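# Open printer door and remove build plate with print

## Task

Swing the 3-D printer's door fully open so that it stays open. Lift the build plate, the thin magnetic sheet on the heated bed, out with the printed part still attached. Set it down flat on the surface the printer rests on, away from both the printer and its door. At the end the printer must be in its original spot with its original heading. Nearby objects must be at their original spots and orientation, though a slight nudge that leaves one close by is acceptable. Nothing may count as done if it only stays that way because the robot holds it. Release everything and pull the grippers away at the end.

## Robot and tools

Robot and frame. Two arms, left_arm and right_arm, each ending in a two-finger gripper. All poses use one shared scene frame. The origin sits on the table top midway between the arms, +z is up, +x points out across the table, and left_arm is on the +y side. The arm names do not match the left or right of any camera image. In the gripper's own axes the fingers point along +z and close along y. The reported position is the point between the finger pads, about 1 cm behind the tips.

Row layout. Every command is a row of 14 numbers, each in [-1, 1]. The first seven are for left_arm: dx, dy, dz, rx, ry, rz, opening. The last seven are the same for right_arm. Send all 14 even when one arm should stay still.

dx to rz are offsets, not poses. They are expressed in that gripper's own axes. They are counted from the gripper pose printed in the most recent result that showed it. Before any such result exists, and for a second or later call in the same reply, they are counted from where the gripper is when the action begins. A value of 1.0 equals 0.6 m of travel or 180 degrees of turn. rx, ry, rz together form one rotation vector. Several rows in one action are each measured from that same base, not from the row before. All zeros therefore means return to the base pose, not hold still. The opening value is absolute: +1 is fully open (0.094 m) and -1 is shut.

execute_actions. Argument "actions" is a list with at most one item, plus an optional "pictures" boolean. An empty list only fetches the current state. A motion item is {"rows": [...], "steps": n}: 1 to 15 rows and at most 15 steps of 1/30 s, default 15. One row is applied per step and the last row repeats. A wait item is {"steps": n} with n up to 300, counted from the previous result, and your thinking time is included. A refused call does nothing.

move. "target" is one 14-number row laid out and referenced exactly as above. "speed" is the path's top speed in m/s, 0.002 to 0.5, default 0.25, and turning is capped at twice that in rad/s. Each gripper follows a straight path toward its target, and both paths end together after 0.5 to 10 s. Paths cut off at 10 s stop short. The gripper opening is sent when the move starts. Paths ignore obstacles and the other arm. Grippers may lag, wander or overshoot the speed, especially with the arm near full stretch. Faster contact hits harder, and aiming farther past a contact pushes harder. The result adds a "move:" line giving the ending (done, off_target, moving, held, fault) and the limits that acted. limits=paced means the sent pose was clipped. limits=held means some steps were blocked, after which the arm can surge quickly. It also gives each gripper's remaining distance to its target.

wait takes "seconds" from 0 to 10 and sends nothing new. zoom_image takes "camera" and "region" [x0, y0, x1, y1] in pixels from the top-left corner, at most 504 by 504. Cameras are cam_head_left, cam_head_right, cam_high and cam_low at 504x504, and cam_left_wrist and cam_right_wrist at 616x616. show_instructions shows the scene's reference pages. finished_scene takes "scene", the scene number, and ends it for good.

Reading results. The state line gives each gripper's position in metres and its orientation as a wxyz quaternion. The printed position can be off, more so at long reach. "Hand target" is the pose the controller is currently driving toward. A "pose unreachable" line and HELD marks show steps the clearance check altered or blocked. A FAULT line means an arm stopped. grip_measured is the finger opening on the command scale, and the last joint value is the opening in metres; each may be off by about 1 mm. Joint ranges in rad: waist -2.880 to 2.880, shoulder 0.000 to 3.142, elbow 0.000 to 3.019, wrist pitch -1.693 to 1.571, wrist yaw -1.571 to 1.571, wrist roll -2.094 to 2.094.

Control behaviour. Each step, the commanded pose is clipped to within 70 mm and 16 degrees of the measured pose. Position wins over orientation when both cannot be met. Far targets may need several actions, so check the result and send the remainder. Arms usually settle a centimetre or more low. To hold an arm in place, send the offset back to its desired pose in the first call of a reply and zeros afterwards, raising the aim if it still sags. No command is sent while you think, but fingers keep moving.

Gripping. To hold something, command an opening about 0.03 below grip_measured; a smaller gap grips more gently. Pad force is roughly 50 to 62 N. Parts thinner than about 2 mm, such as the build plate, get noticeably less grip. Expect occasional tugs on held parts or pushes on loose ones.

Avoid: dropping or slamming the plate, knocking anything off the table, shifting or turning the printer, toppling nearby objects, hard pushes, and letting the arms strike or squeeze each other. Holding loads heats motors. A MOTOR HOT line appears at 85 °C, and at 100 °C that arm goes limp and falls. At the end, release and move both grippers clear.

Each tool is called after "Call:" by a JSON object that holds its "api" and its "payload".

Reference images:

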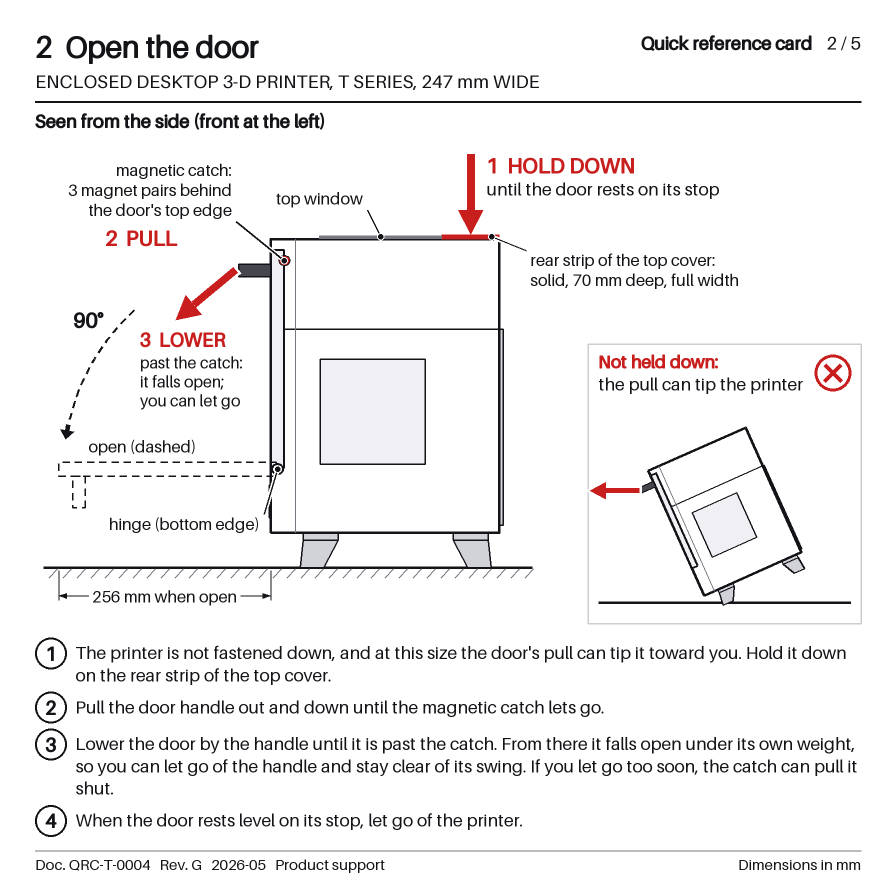

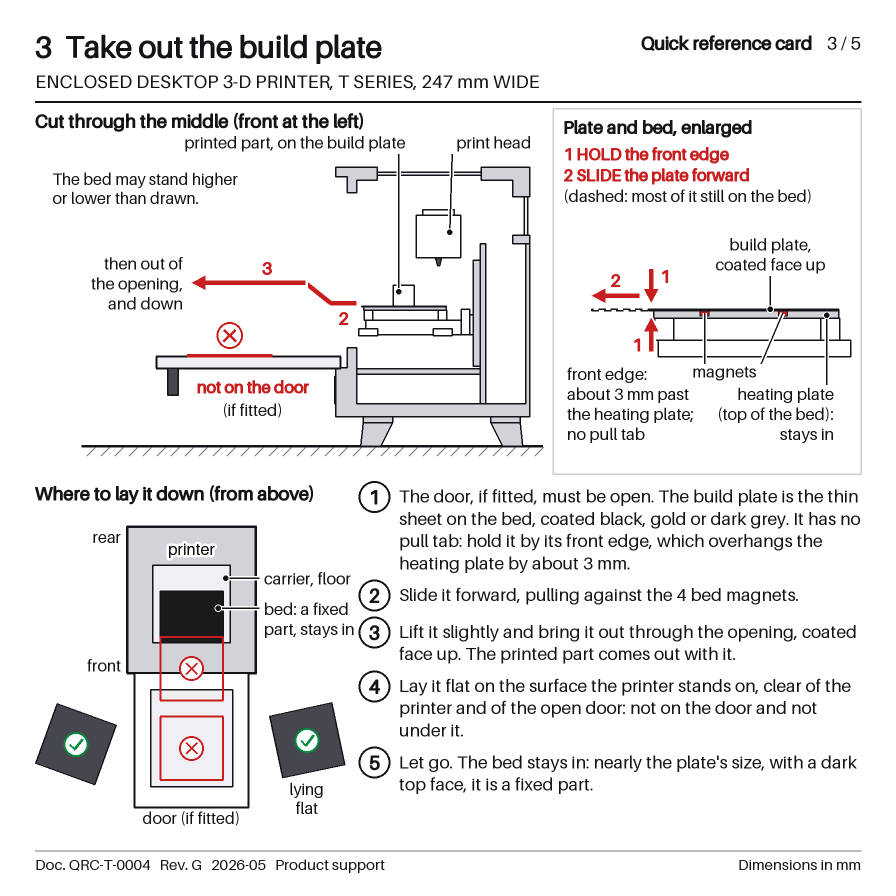

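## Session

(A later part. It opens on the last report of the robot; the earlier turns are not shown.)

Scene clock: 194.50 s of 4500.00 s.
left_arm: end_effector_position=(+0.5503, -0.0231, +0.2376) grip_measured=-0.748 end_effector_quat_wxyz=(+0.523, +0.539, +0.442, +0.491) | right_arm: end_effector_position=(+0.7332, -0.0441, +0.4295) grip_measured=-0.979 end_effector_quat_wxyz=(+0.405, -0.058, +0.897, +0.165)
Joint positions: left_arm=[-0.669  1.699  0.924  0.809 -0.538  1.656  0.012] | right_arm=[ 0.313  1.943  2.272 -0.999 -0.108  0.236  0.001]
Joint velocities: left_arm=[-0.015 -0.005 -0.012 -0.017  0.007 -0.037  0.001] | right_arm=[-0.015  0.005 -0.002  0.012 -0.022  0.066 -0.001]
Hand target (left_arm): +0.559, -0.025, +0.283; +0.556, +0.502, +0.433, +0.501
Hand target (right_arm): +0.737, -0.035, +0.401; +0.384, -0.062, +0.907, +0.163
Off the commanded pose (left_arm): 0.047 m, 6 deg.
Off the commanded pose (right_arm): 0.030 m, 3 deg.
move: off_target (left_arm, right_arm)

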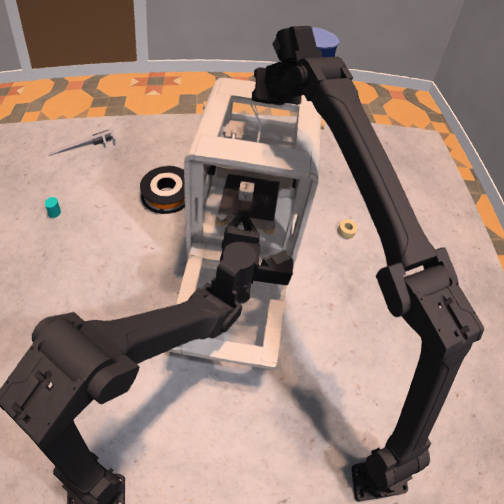

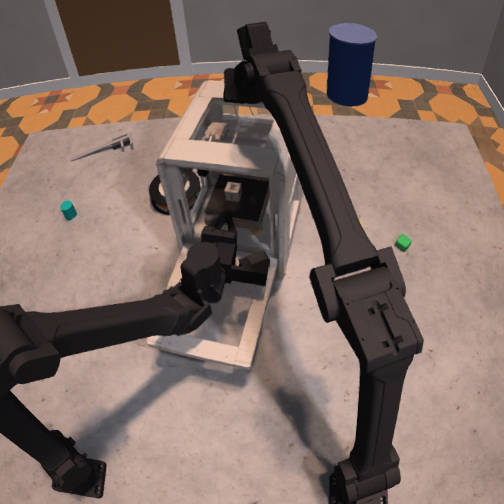

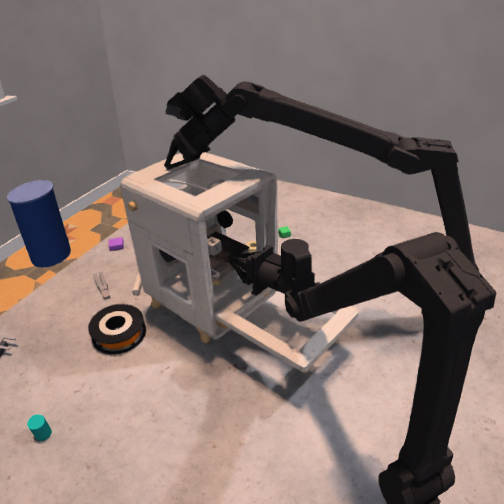

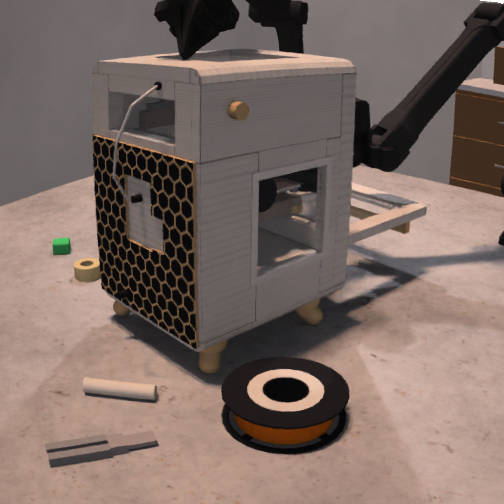

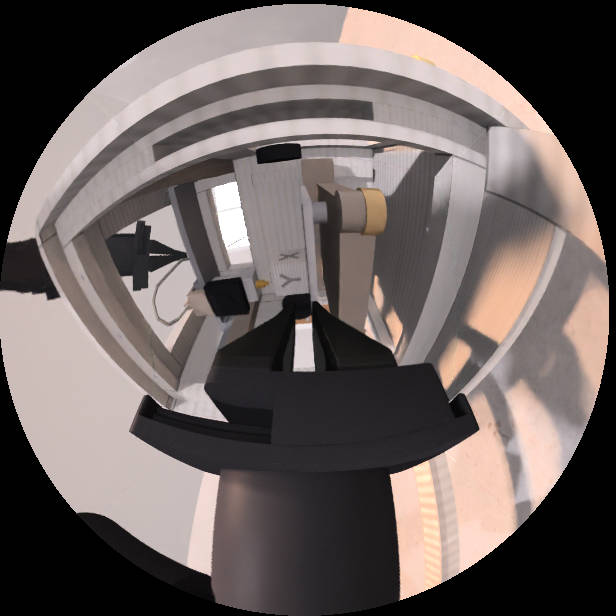

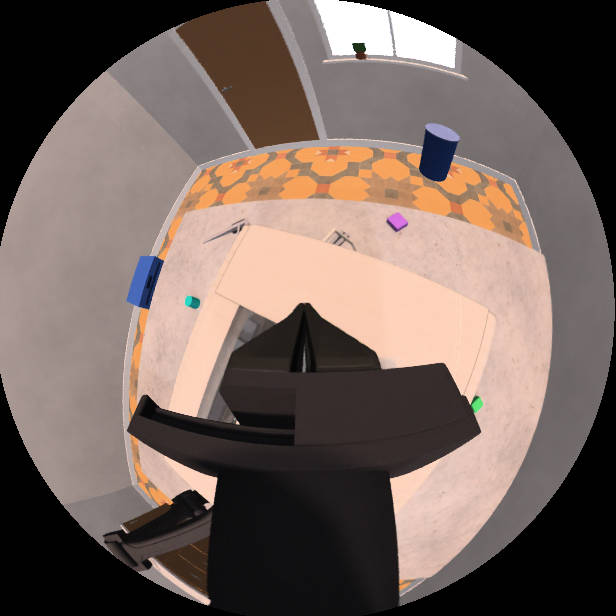

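Call:
{"api": "move", "payload": {"target": [0,0.06,0.03,-0.02,0,-0.015,-1,0.03,0,0.04,0,0.015,0,-1], "speed": 0.03}}

Call:
{"api": "move", "payload": {"target": [-0.005,0.075,-0.035,-0.02,0,0,-1,0.03,0,0.04,0,0.015,0,-1], "speed": 0.015}}

Call:
{"api": "zoom_image", "payload": {"camera": "cam_left_wrist", "region": [200,180,420,400]}}

Scene clock: 196.97 s of 4500.00 s.
left_arm: end_effector_position=(+0.5533, -0.0267, +0.2433) grip_measured=-0.979 end_effector_quat_wxyz=(+0.531, +0.537, +0.438, +0.487) | right_arm: end_effector_position=(+0.7332, -0.0440, +0.4295) grip_measured=-0.979 end_effector_quat_wxyz=(+0.405, -0.058, +0.897, +0.165)
Joint positions: left_arm=[-0.666  1.699  0.937  0.808 -0.521  1.652  0.001] | right_arm=[ 0.313  1.943  2.272 -0.999 -0.109  0.236  0.001]
Joint velocities: left_arm=[-0.005 -0.015 -0.007 -0.007 -0.051  0.066  0.001] | right_arm=[ 0.015 -0.005  0.002 -0.002  0.007 -0.051 -0.   ]
Hand target (left_arm): +0.565, -0.027, +0.274; +0.551, +0.512, +0.438, +0.492
Hand target (right_arm): +0.737, -0.035, +0.401; +0.384, -0.062, +0.907, +0.163
Off the commanded pose (left_arm): 0.033 m, 4 deg.
Off the commanded pose (right_arm): 0.030 m, 3 deg.
move: off_target (left_arm, right_arm)

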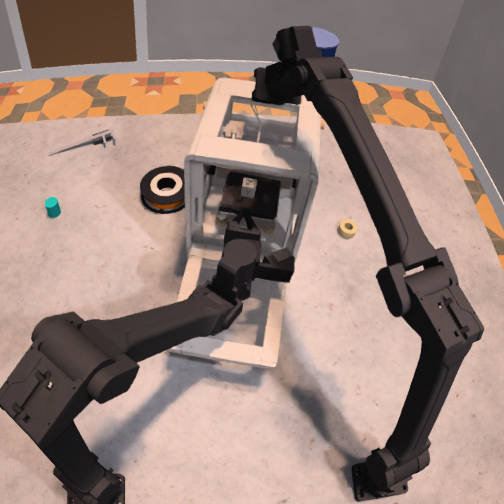

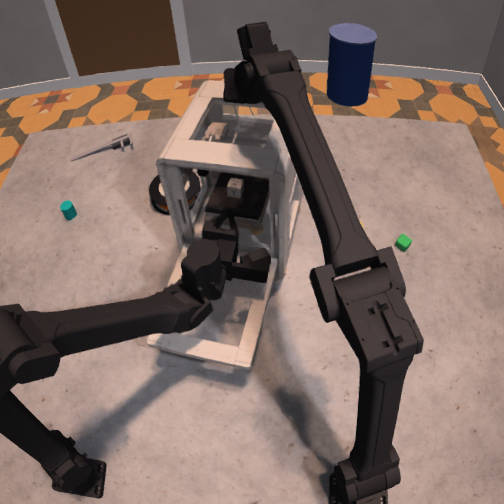

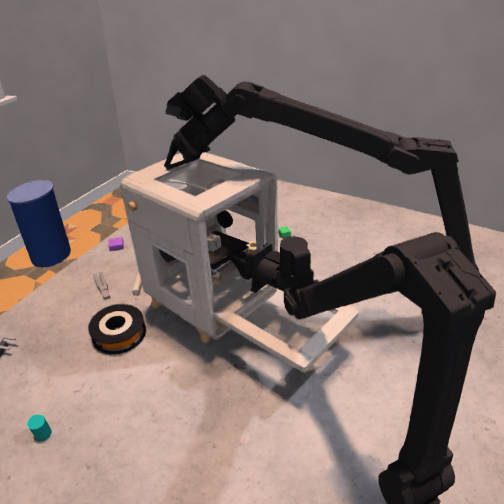

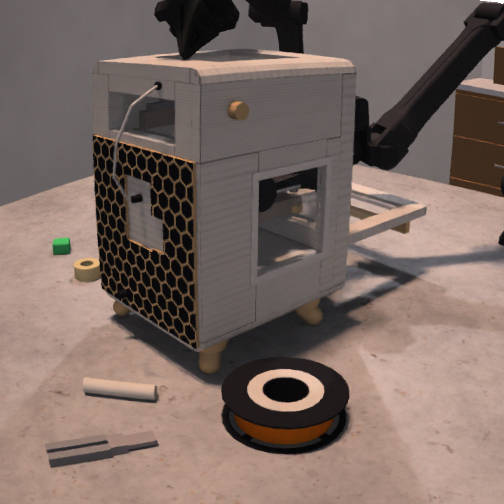

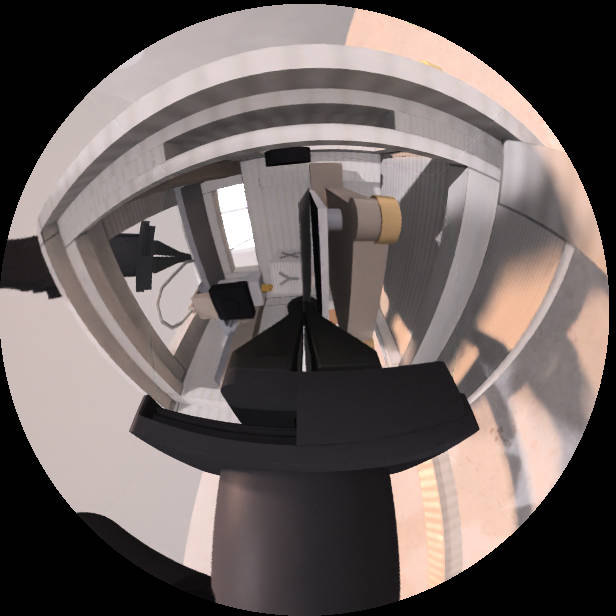

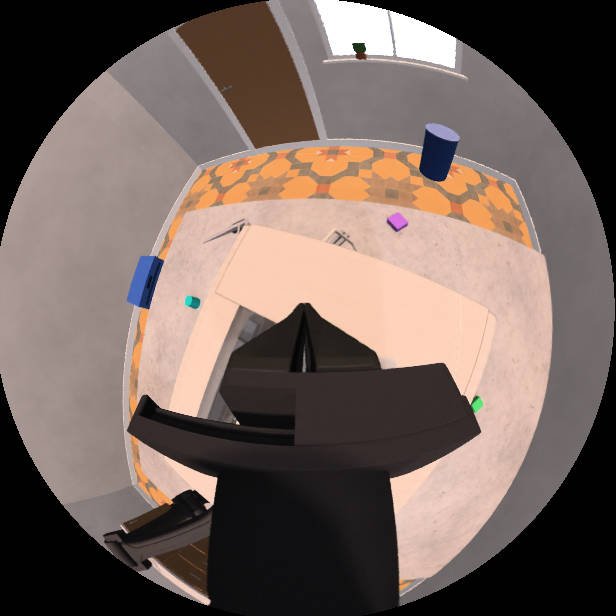

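Scene clock: 200.53 s of 4500.00 s.
left_arm: end_effector_position=(+0.5367, -0.0236, +0.2719) grip_measured=-0.979 end_effector_quat_wxyz=(+0.538, +0.526, +0.431, +0.498) | right_arm: end_effector_position=(+0.7332, -0.0439, +0.4295) grip_measured=-0.979 end_effector_quat_wxyz=(+0.405, -0.058, +0.897, +0.165)
Joint positions: left_arm=[-0.685  1.632  0.913  0.808 -0.545  1.677  0.001] | right_arm=[ 0.313  1.943  2.272 -0.999 -0.109  0.236  0.001]
Joint velocities: left_arm=[-0.024  0.015 -0.007  0.017 -0.022 -0.007 -0.001] | right_arm=[ 0.005 -0.005 -0.002 -0.022  0.007 -0.037  0.   ]
Hand target (left_arm): +0.530, -0.029, +0.288; +0.548, +0.520, +0.423, +0.500
Hand target (right_arm): +0.737, -0.035, +0.401; +0.384, -0.062, +0.907, +0.163
Off the commanded pose (left_arm): 0.018 m, 2 deg.
Off the commanded pose (right_arm): 0.030 m, 3 deg.
move: off_target (left_arm, right_arm)

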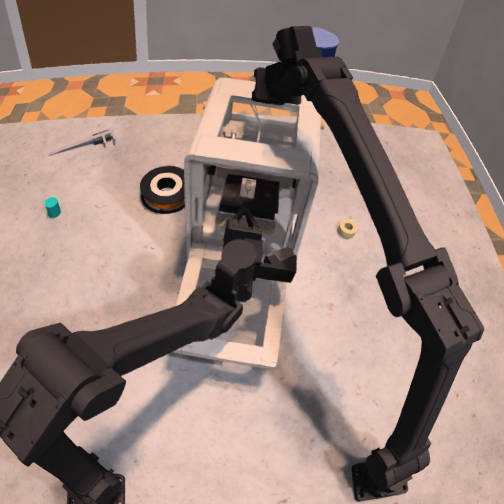

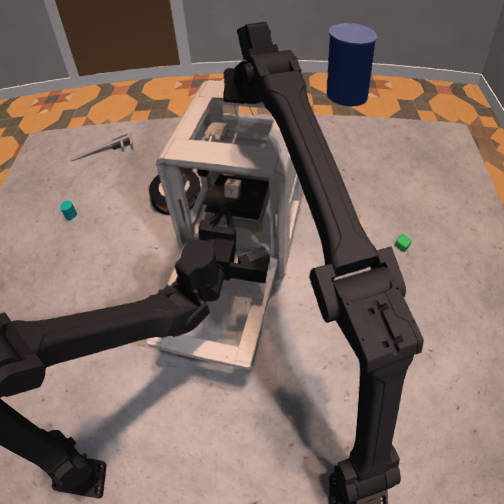

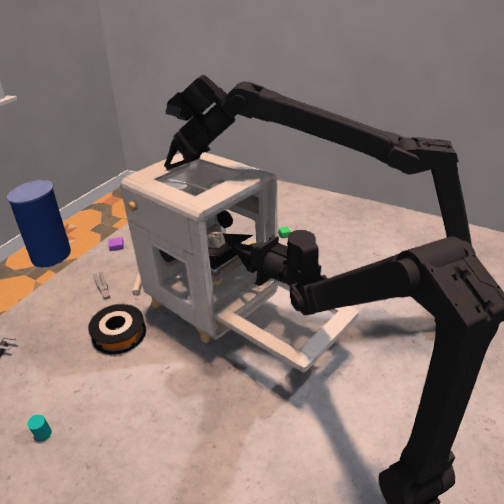

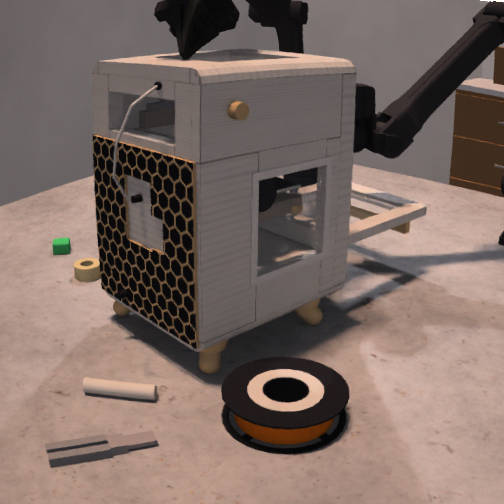

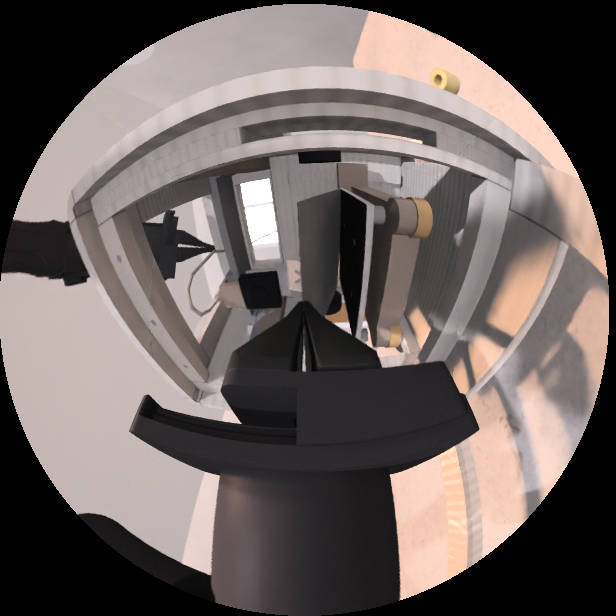

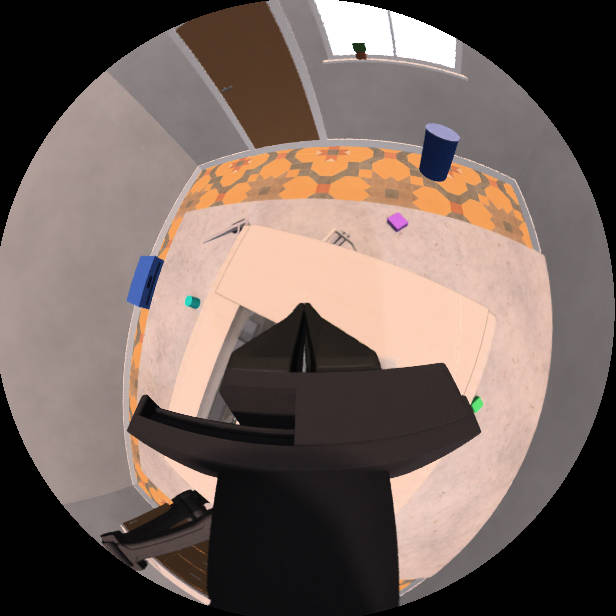

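Region (200, 180, 420, 400) of cam_left_wrist's 616x616 image, scaled by 2.291, with more detail than that image has.

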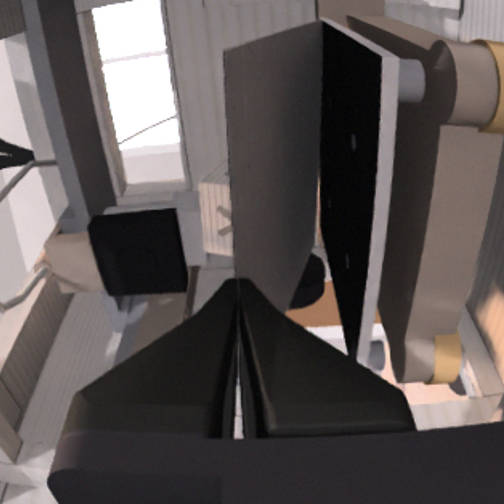

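Peeled. Pull out and lower back to level.

Call:
{"api": "move", "payload": {"target": [-0.008,-0.055,-0.05,0.01,0,-0.015,-1,0.03,0,0.04,0,0.015,0,-1], "speed": 0.02}}

Call:
{"api": "zoom_image", "payload": {"camera": "cam_left_wrist", "region": [200,180,420,400]}}

Scene clock: 203.50 s of 4500.00 s.
left_arm: end_effector_position=(+0.5120, -0.0151, +0.2344) grip_measured=-0.979 end_effector_quat_wxyz=(+0.530, +0.531, +0.453, +0.483) | right_arm: end_effector_position=(+0.7332, -0.0439, +0.4295) grip_measured=-0.979 end_effector_quat_wxyz=(+0.405, -0.058, +0.897, +0.165)
Joint positions: left_arm=[-0.709  1.632  0.822  0.843 -0.583  1.621  0.001] | right_arm=[ 0.313  1.943  2.272 -0.999 -0.109  0.236  0.001]
Joint velocities: left_arm=[ 0.005 -0.005 -0.002  0.002  0.007 -0.037  0.   ] | right_arm=[-0.005 -0.015 -0.007  0.012  0.051  0.022 -0.001]
Hand target (left_arm): +0.509, -0.022, +0.236; +0.541, +0.524, +0.451, +0.478
Hand target (right_arm): +0.737, -0.035, +0.401; +0.384, -0.062, +0.907, +0.164
Off the commanded pose (left_arm): 0.008 m, 2 deg.
Off the commanded pose (right_arm): 0.030 m, 3 deg.
move: off_target (right_arm)

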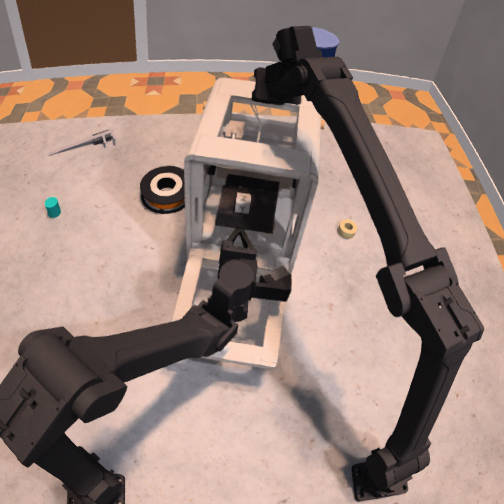

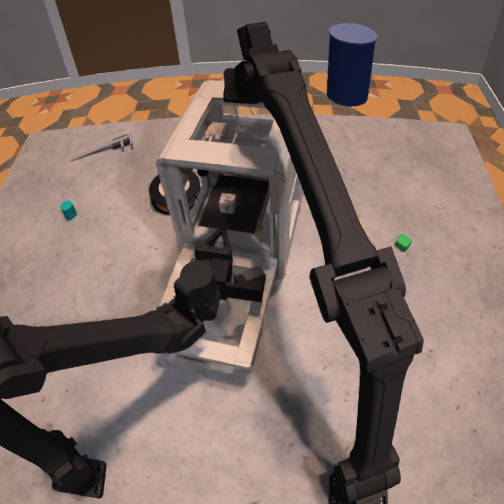

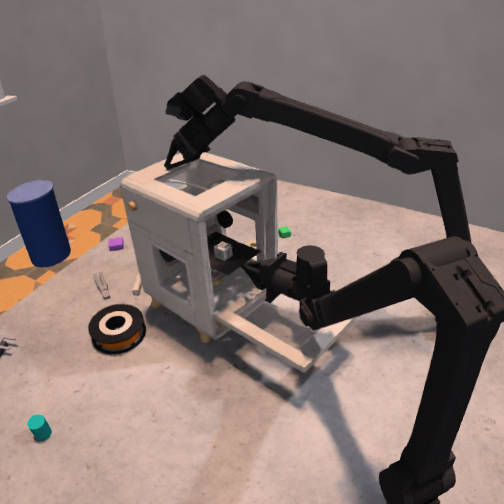

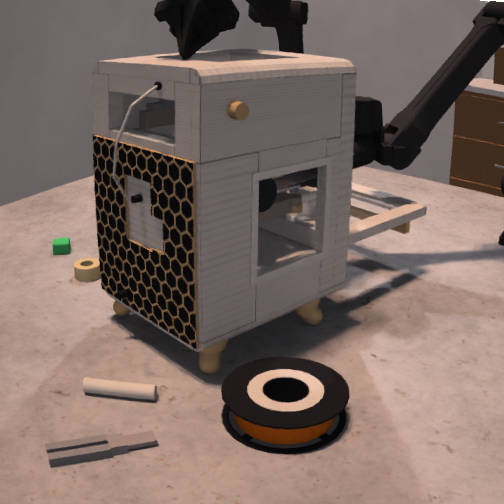

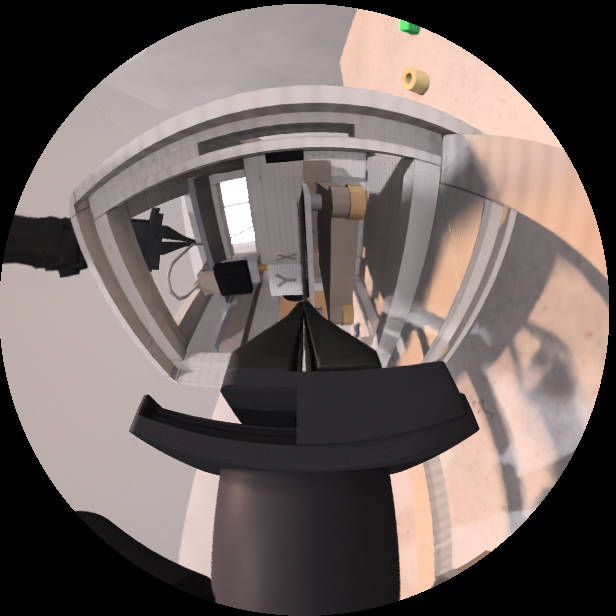

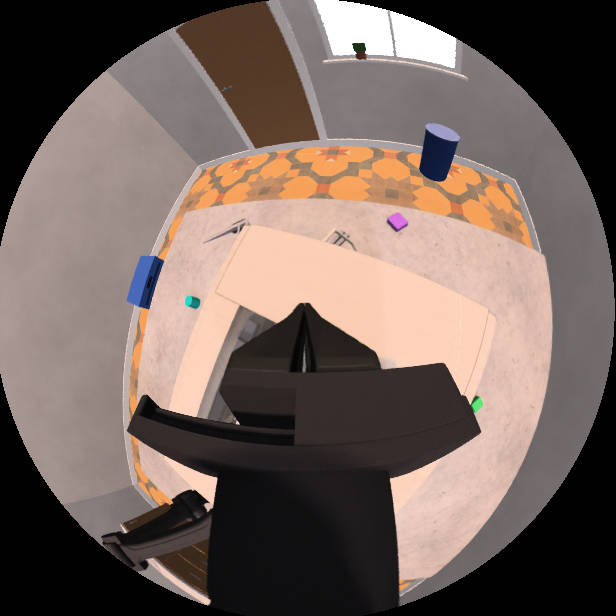

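Region (200, 180, 420, 400) of cam_left_wrist's 616x616 image, scaled by 2.291, with more detail than that image has.

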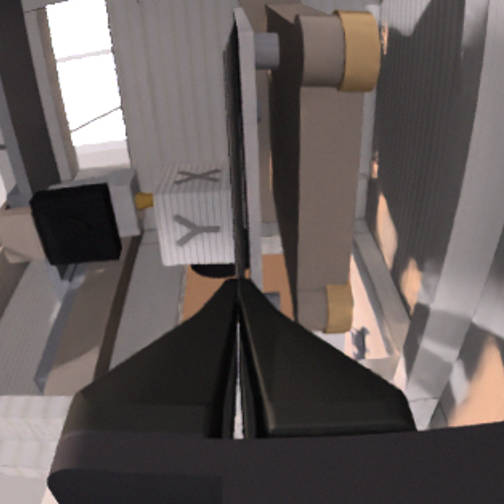

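Regrasp deeper.

Call:
{"api": "move", "payload": {"target": [0,0,0,0,0,0,-0.6,0.03,0,0.04,0,0.015,0,-1]}}

Call:
{"api": "move", "payload": {"target": [0,0.024,0.065,-0.01,0,0,-0.6,0.03,0,0.04,0,0.015,0,-1], "speed": 0.03}}

Call:
{"api": "move", "payload": {"target": [0,0.015,0,0,0,0,-1,-0.17,0,-0.13,0,0,0,-1], "speed": 0.15}}

Scene clock: 204.67 s of 4500.00 s.
left_arm: end_effector_position=(+0.5120, -0.0151, +0.2344) grip_measured=-0.602 end_effector_quat_wxyz=(+0.530, +0.530, +0.453, +0.482) | right_arm: end_effector_position=(+0.7331, -0.0439, +0.4295) grip_measured=-0.979 end_effector_quat_wxyz=(+0.405, -0.058, +0.897, +0.165)
Joint positions: left_arm=[-0.709  1.632  0.822  0.843 -0.583  1.62   0.019] | right_arm=[ 0.313  1.943  2.272 -0.999 -0.109  0.236  0.001]
Joint velocities: left_arm=[ 0.005 -0.005 -0.012  0.002 -0.095  0.081 -0.   ] | right_arm=[-0.015  0.005 -0.032 -0.007 -0.007 -0.051  0.   ]
Hand target (left_arm): +0.512, -0.015, +0.234; +0.530, +0.531, +0.453, +0.482
Hand target (right_arm): +0.737, -0.035, +0.401; +0.384, -0.062, +0.907, +0.164
Off the commanded pose (left_arm): 0.000 m, 0 deg.
Off the commanded pose (right_arm): 0.030 m, 3 deg.
move: off_target (right_arm)

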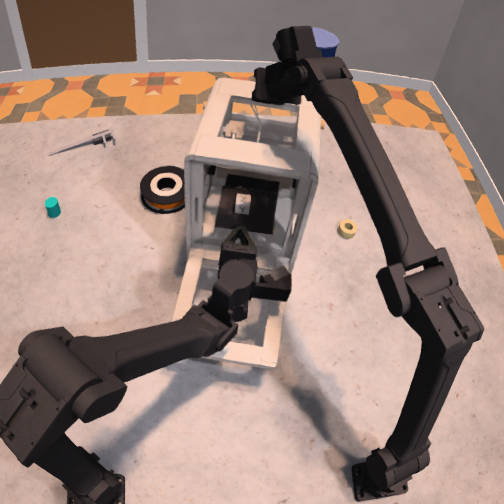

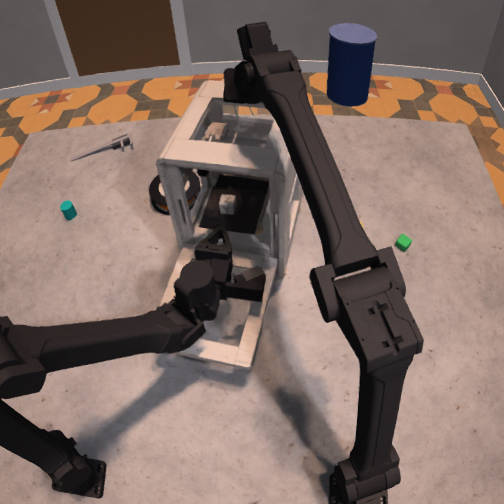

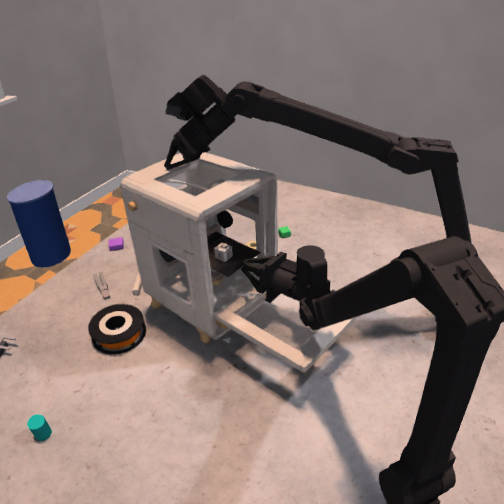

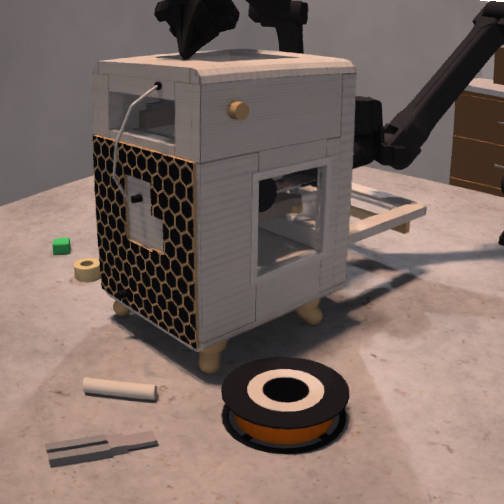

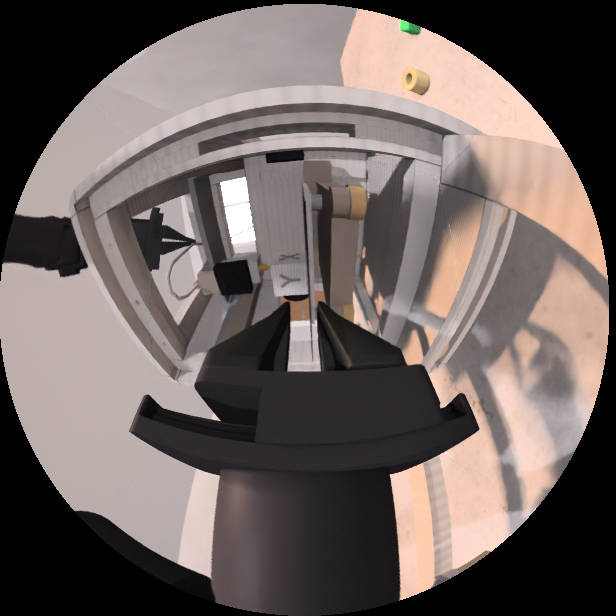

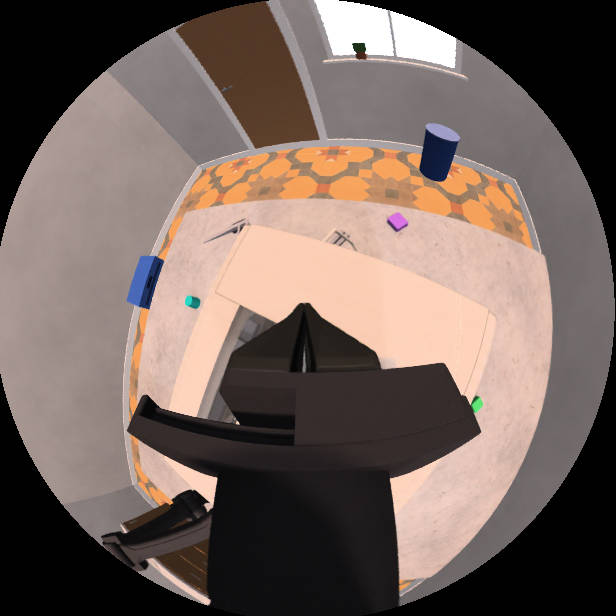

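Scene clock: 206.33 s of 4500.00 s.
left_arm: end_effector_position=(+0.5357, -0.0179, +0.2376) grip_measured=-0.602 end_effector_quat_wxyz=(+0.536, +0.529, +0.447, +0.483) | right_arm: end_effector_position=(+0.7331, -0.0439, +0.4295) grip_measured=-0.979 end_effector_quat_wxyz=(+0.405, -0.058, +0.897, +0.165)
Joint positions: left_arm=[-0.677  1.673  0.877  0.843 -0.54   1.627  0.019] | right_arm=[ 0.313  1.943  2.272 -0.999 -0.109  0.236  0.001]
Joint velocities: left_arm=[-0.015 -0.015 -0.002  0.017  0.022 -0.066  0.   ] | right_arm=[-0.005 -0.005  0.002 -0.002 -0.022 -0.022 -0.   ]
Hand target (left_arm): +0.549, -0.020, +0.250; +0.538, +0.522, +0.445, +0.490
Hand target (right_arm): +0.737, -0.035, +0.401; +0.384, -0.062, +0.907, +0.164
Off the commanded pose (left_arm): 0.019 m, 1 deg.
Off the commanded pose (right_arm): 0.030 m, 3 deg.
move: off_target (left_arm, right_arm)

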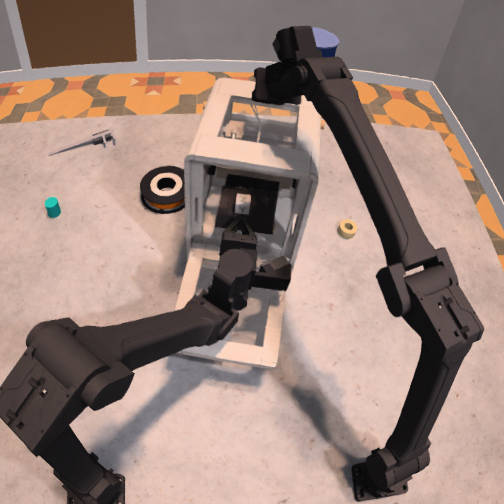

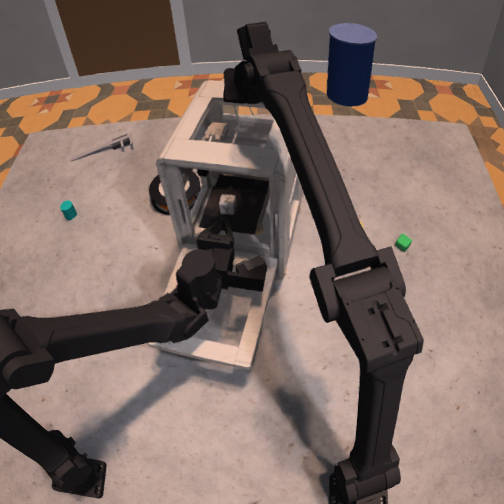

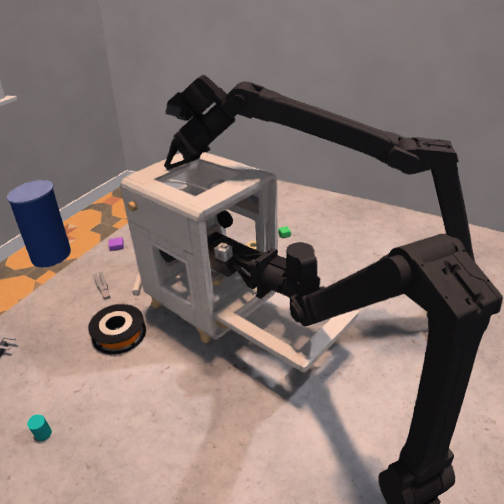

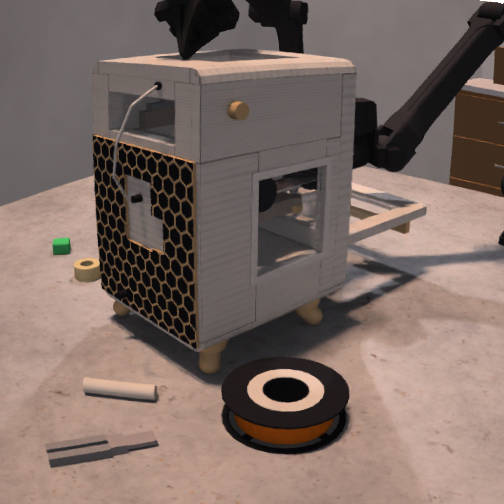

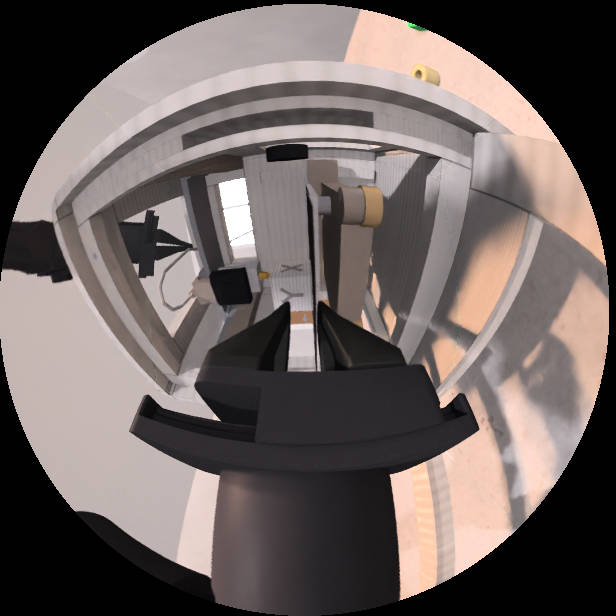

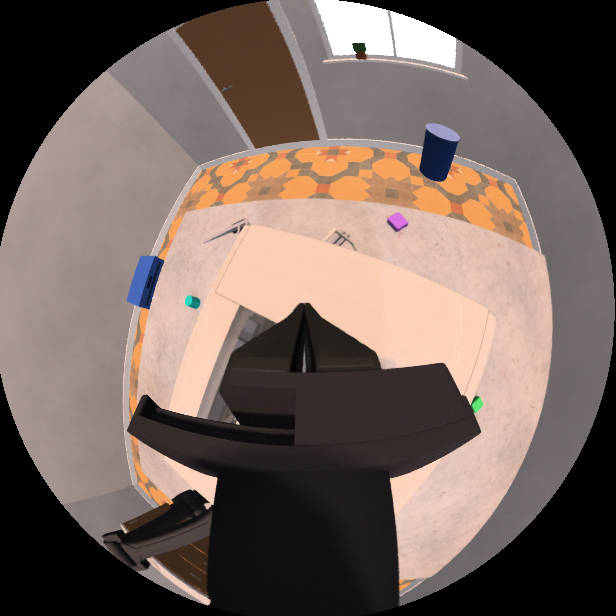

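Scene clock: 207.53 s of 4500.00 s.
left_arm: end_effector_position=(+0.5347, -0.0171, +0.2350) grip_measured=-0.977 end_effector_quat_wxyz=(+0.531, +0.534, +0.447, +0.482) | right_arm: end_effector_position=(+0.7408, -0.0708, +0.5364) grip_measured=-0.979 end_effector_quat_wxyz=(+0.451, -0.050, +0.873, +0.179)
Joint positions: left_arm=[-0.677  1.67   0.873  0.83  -0.54   1.627  0.001] | right_arm=[ 0.269  2.154  2.895 -1.306 -0.141  0.232  0.001]
Joint velocities: left_arm=[ 0.005 -0.005 -0.002  0.007 -0.007 -0.007  0.   ] | right_arm=[ 0.005 -0.015 -0.012  0.007  0.007  0.007  0.   ]
Hand target (left_arm): +0.535, -0.018, +0.247; +0.536, +0.529, +0.447, +0.483
Hand target (right_arm): +0.745, -0.075, +0.551; +0.472, -0.050, +0.861, +0.183
Off the commanded pose (left_arm): 0.012 m, 1 deg.
Off the commanded pose (right_arm): 0.018 m, 6 deg.
elbow stopped short (right arm): the move would have taken joint 3 (elbow) straighter than the controller allows; a more bent joint 3 avoids this.
move: off_target (left_arm, right_arm)

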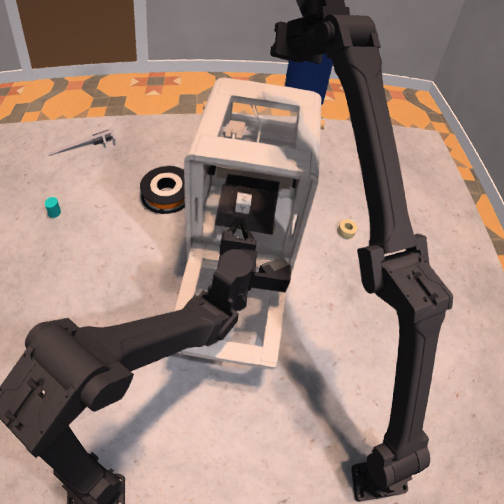

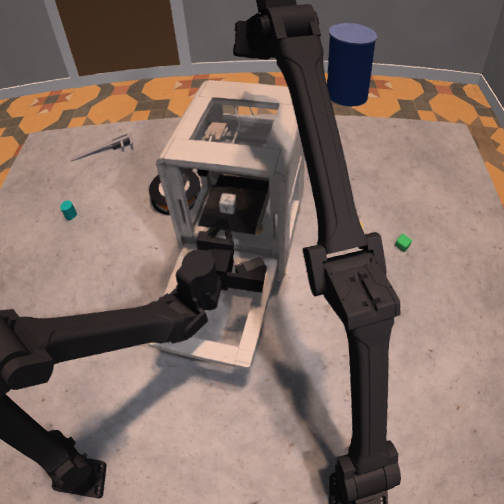

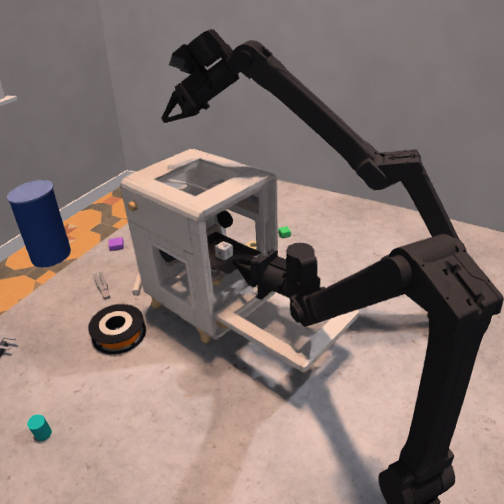

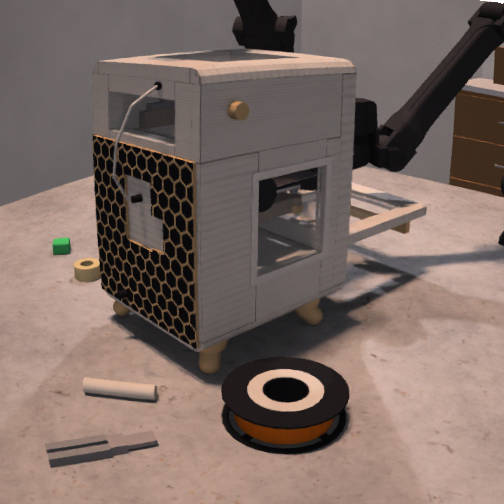

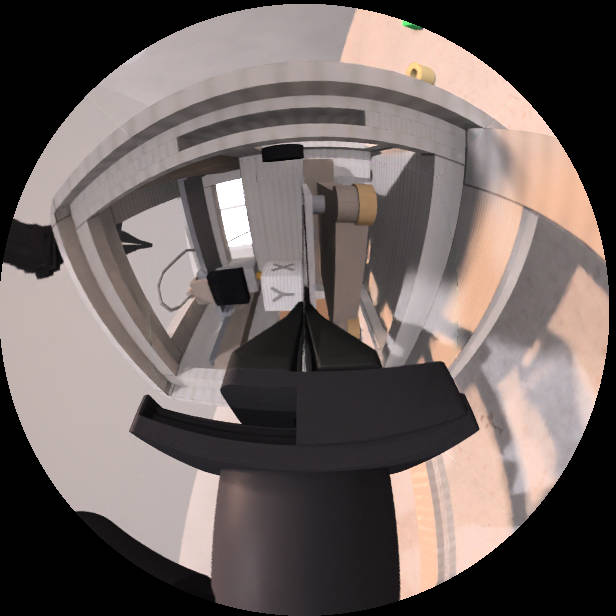

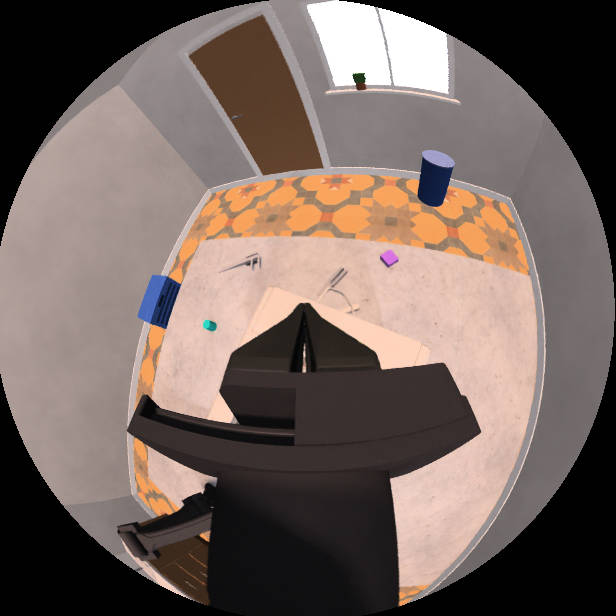

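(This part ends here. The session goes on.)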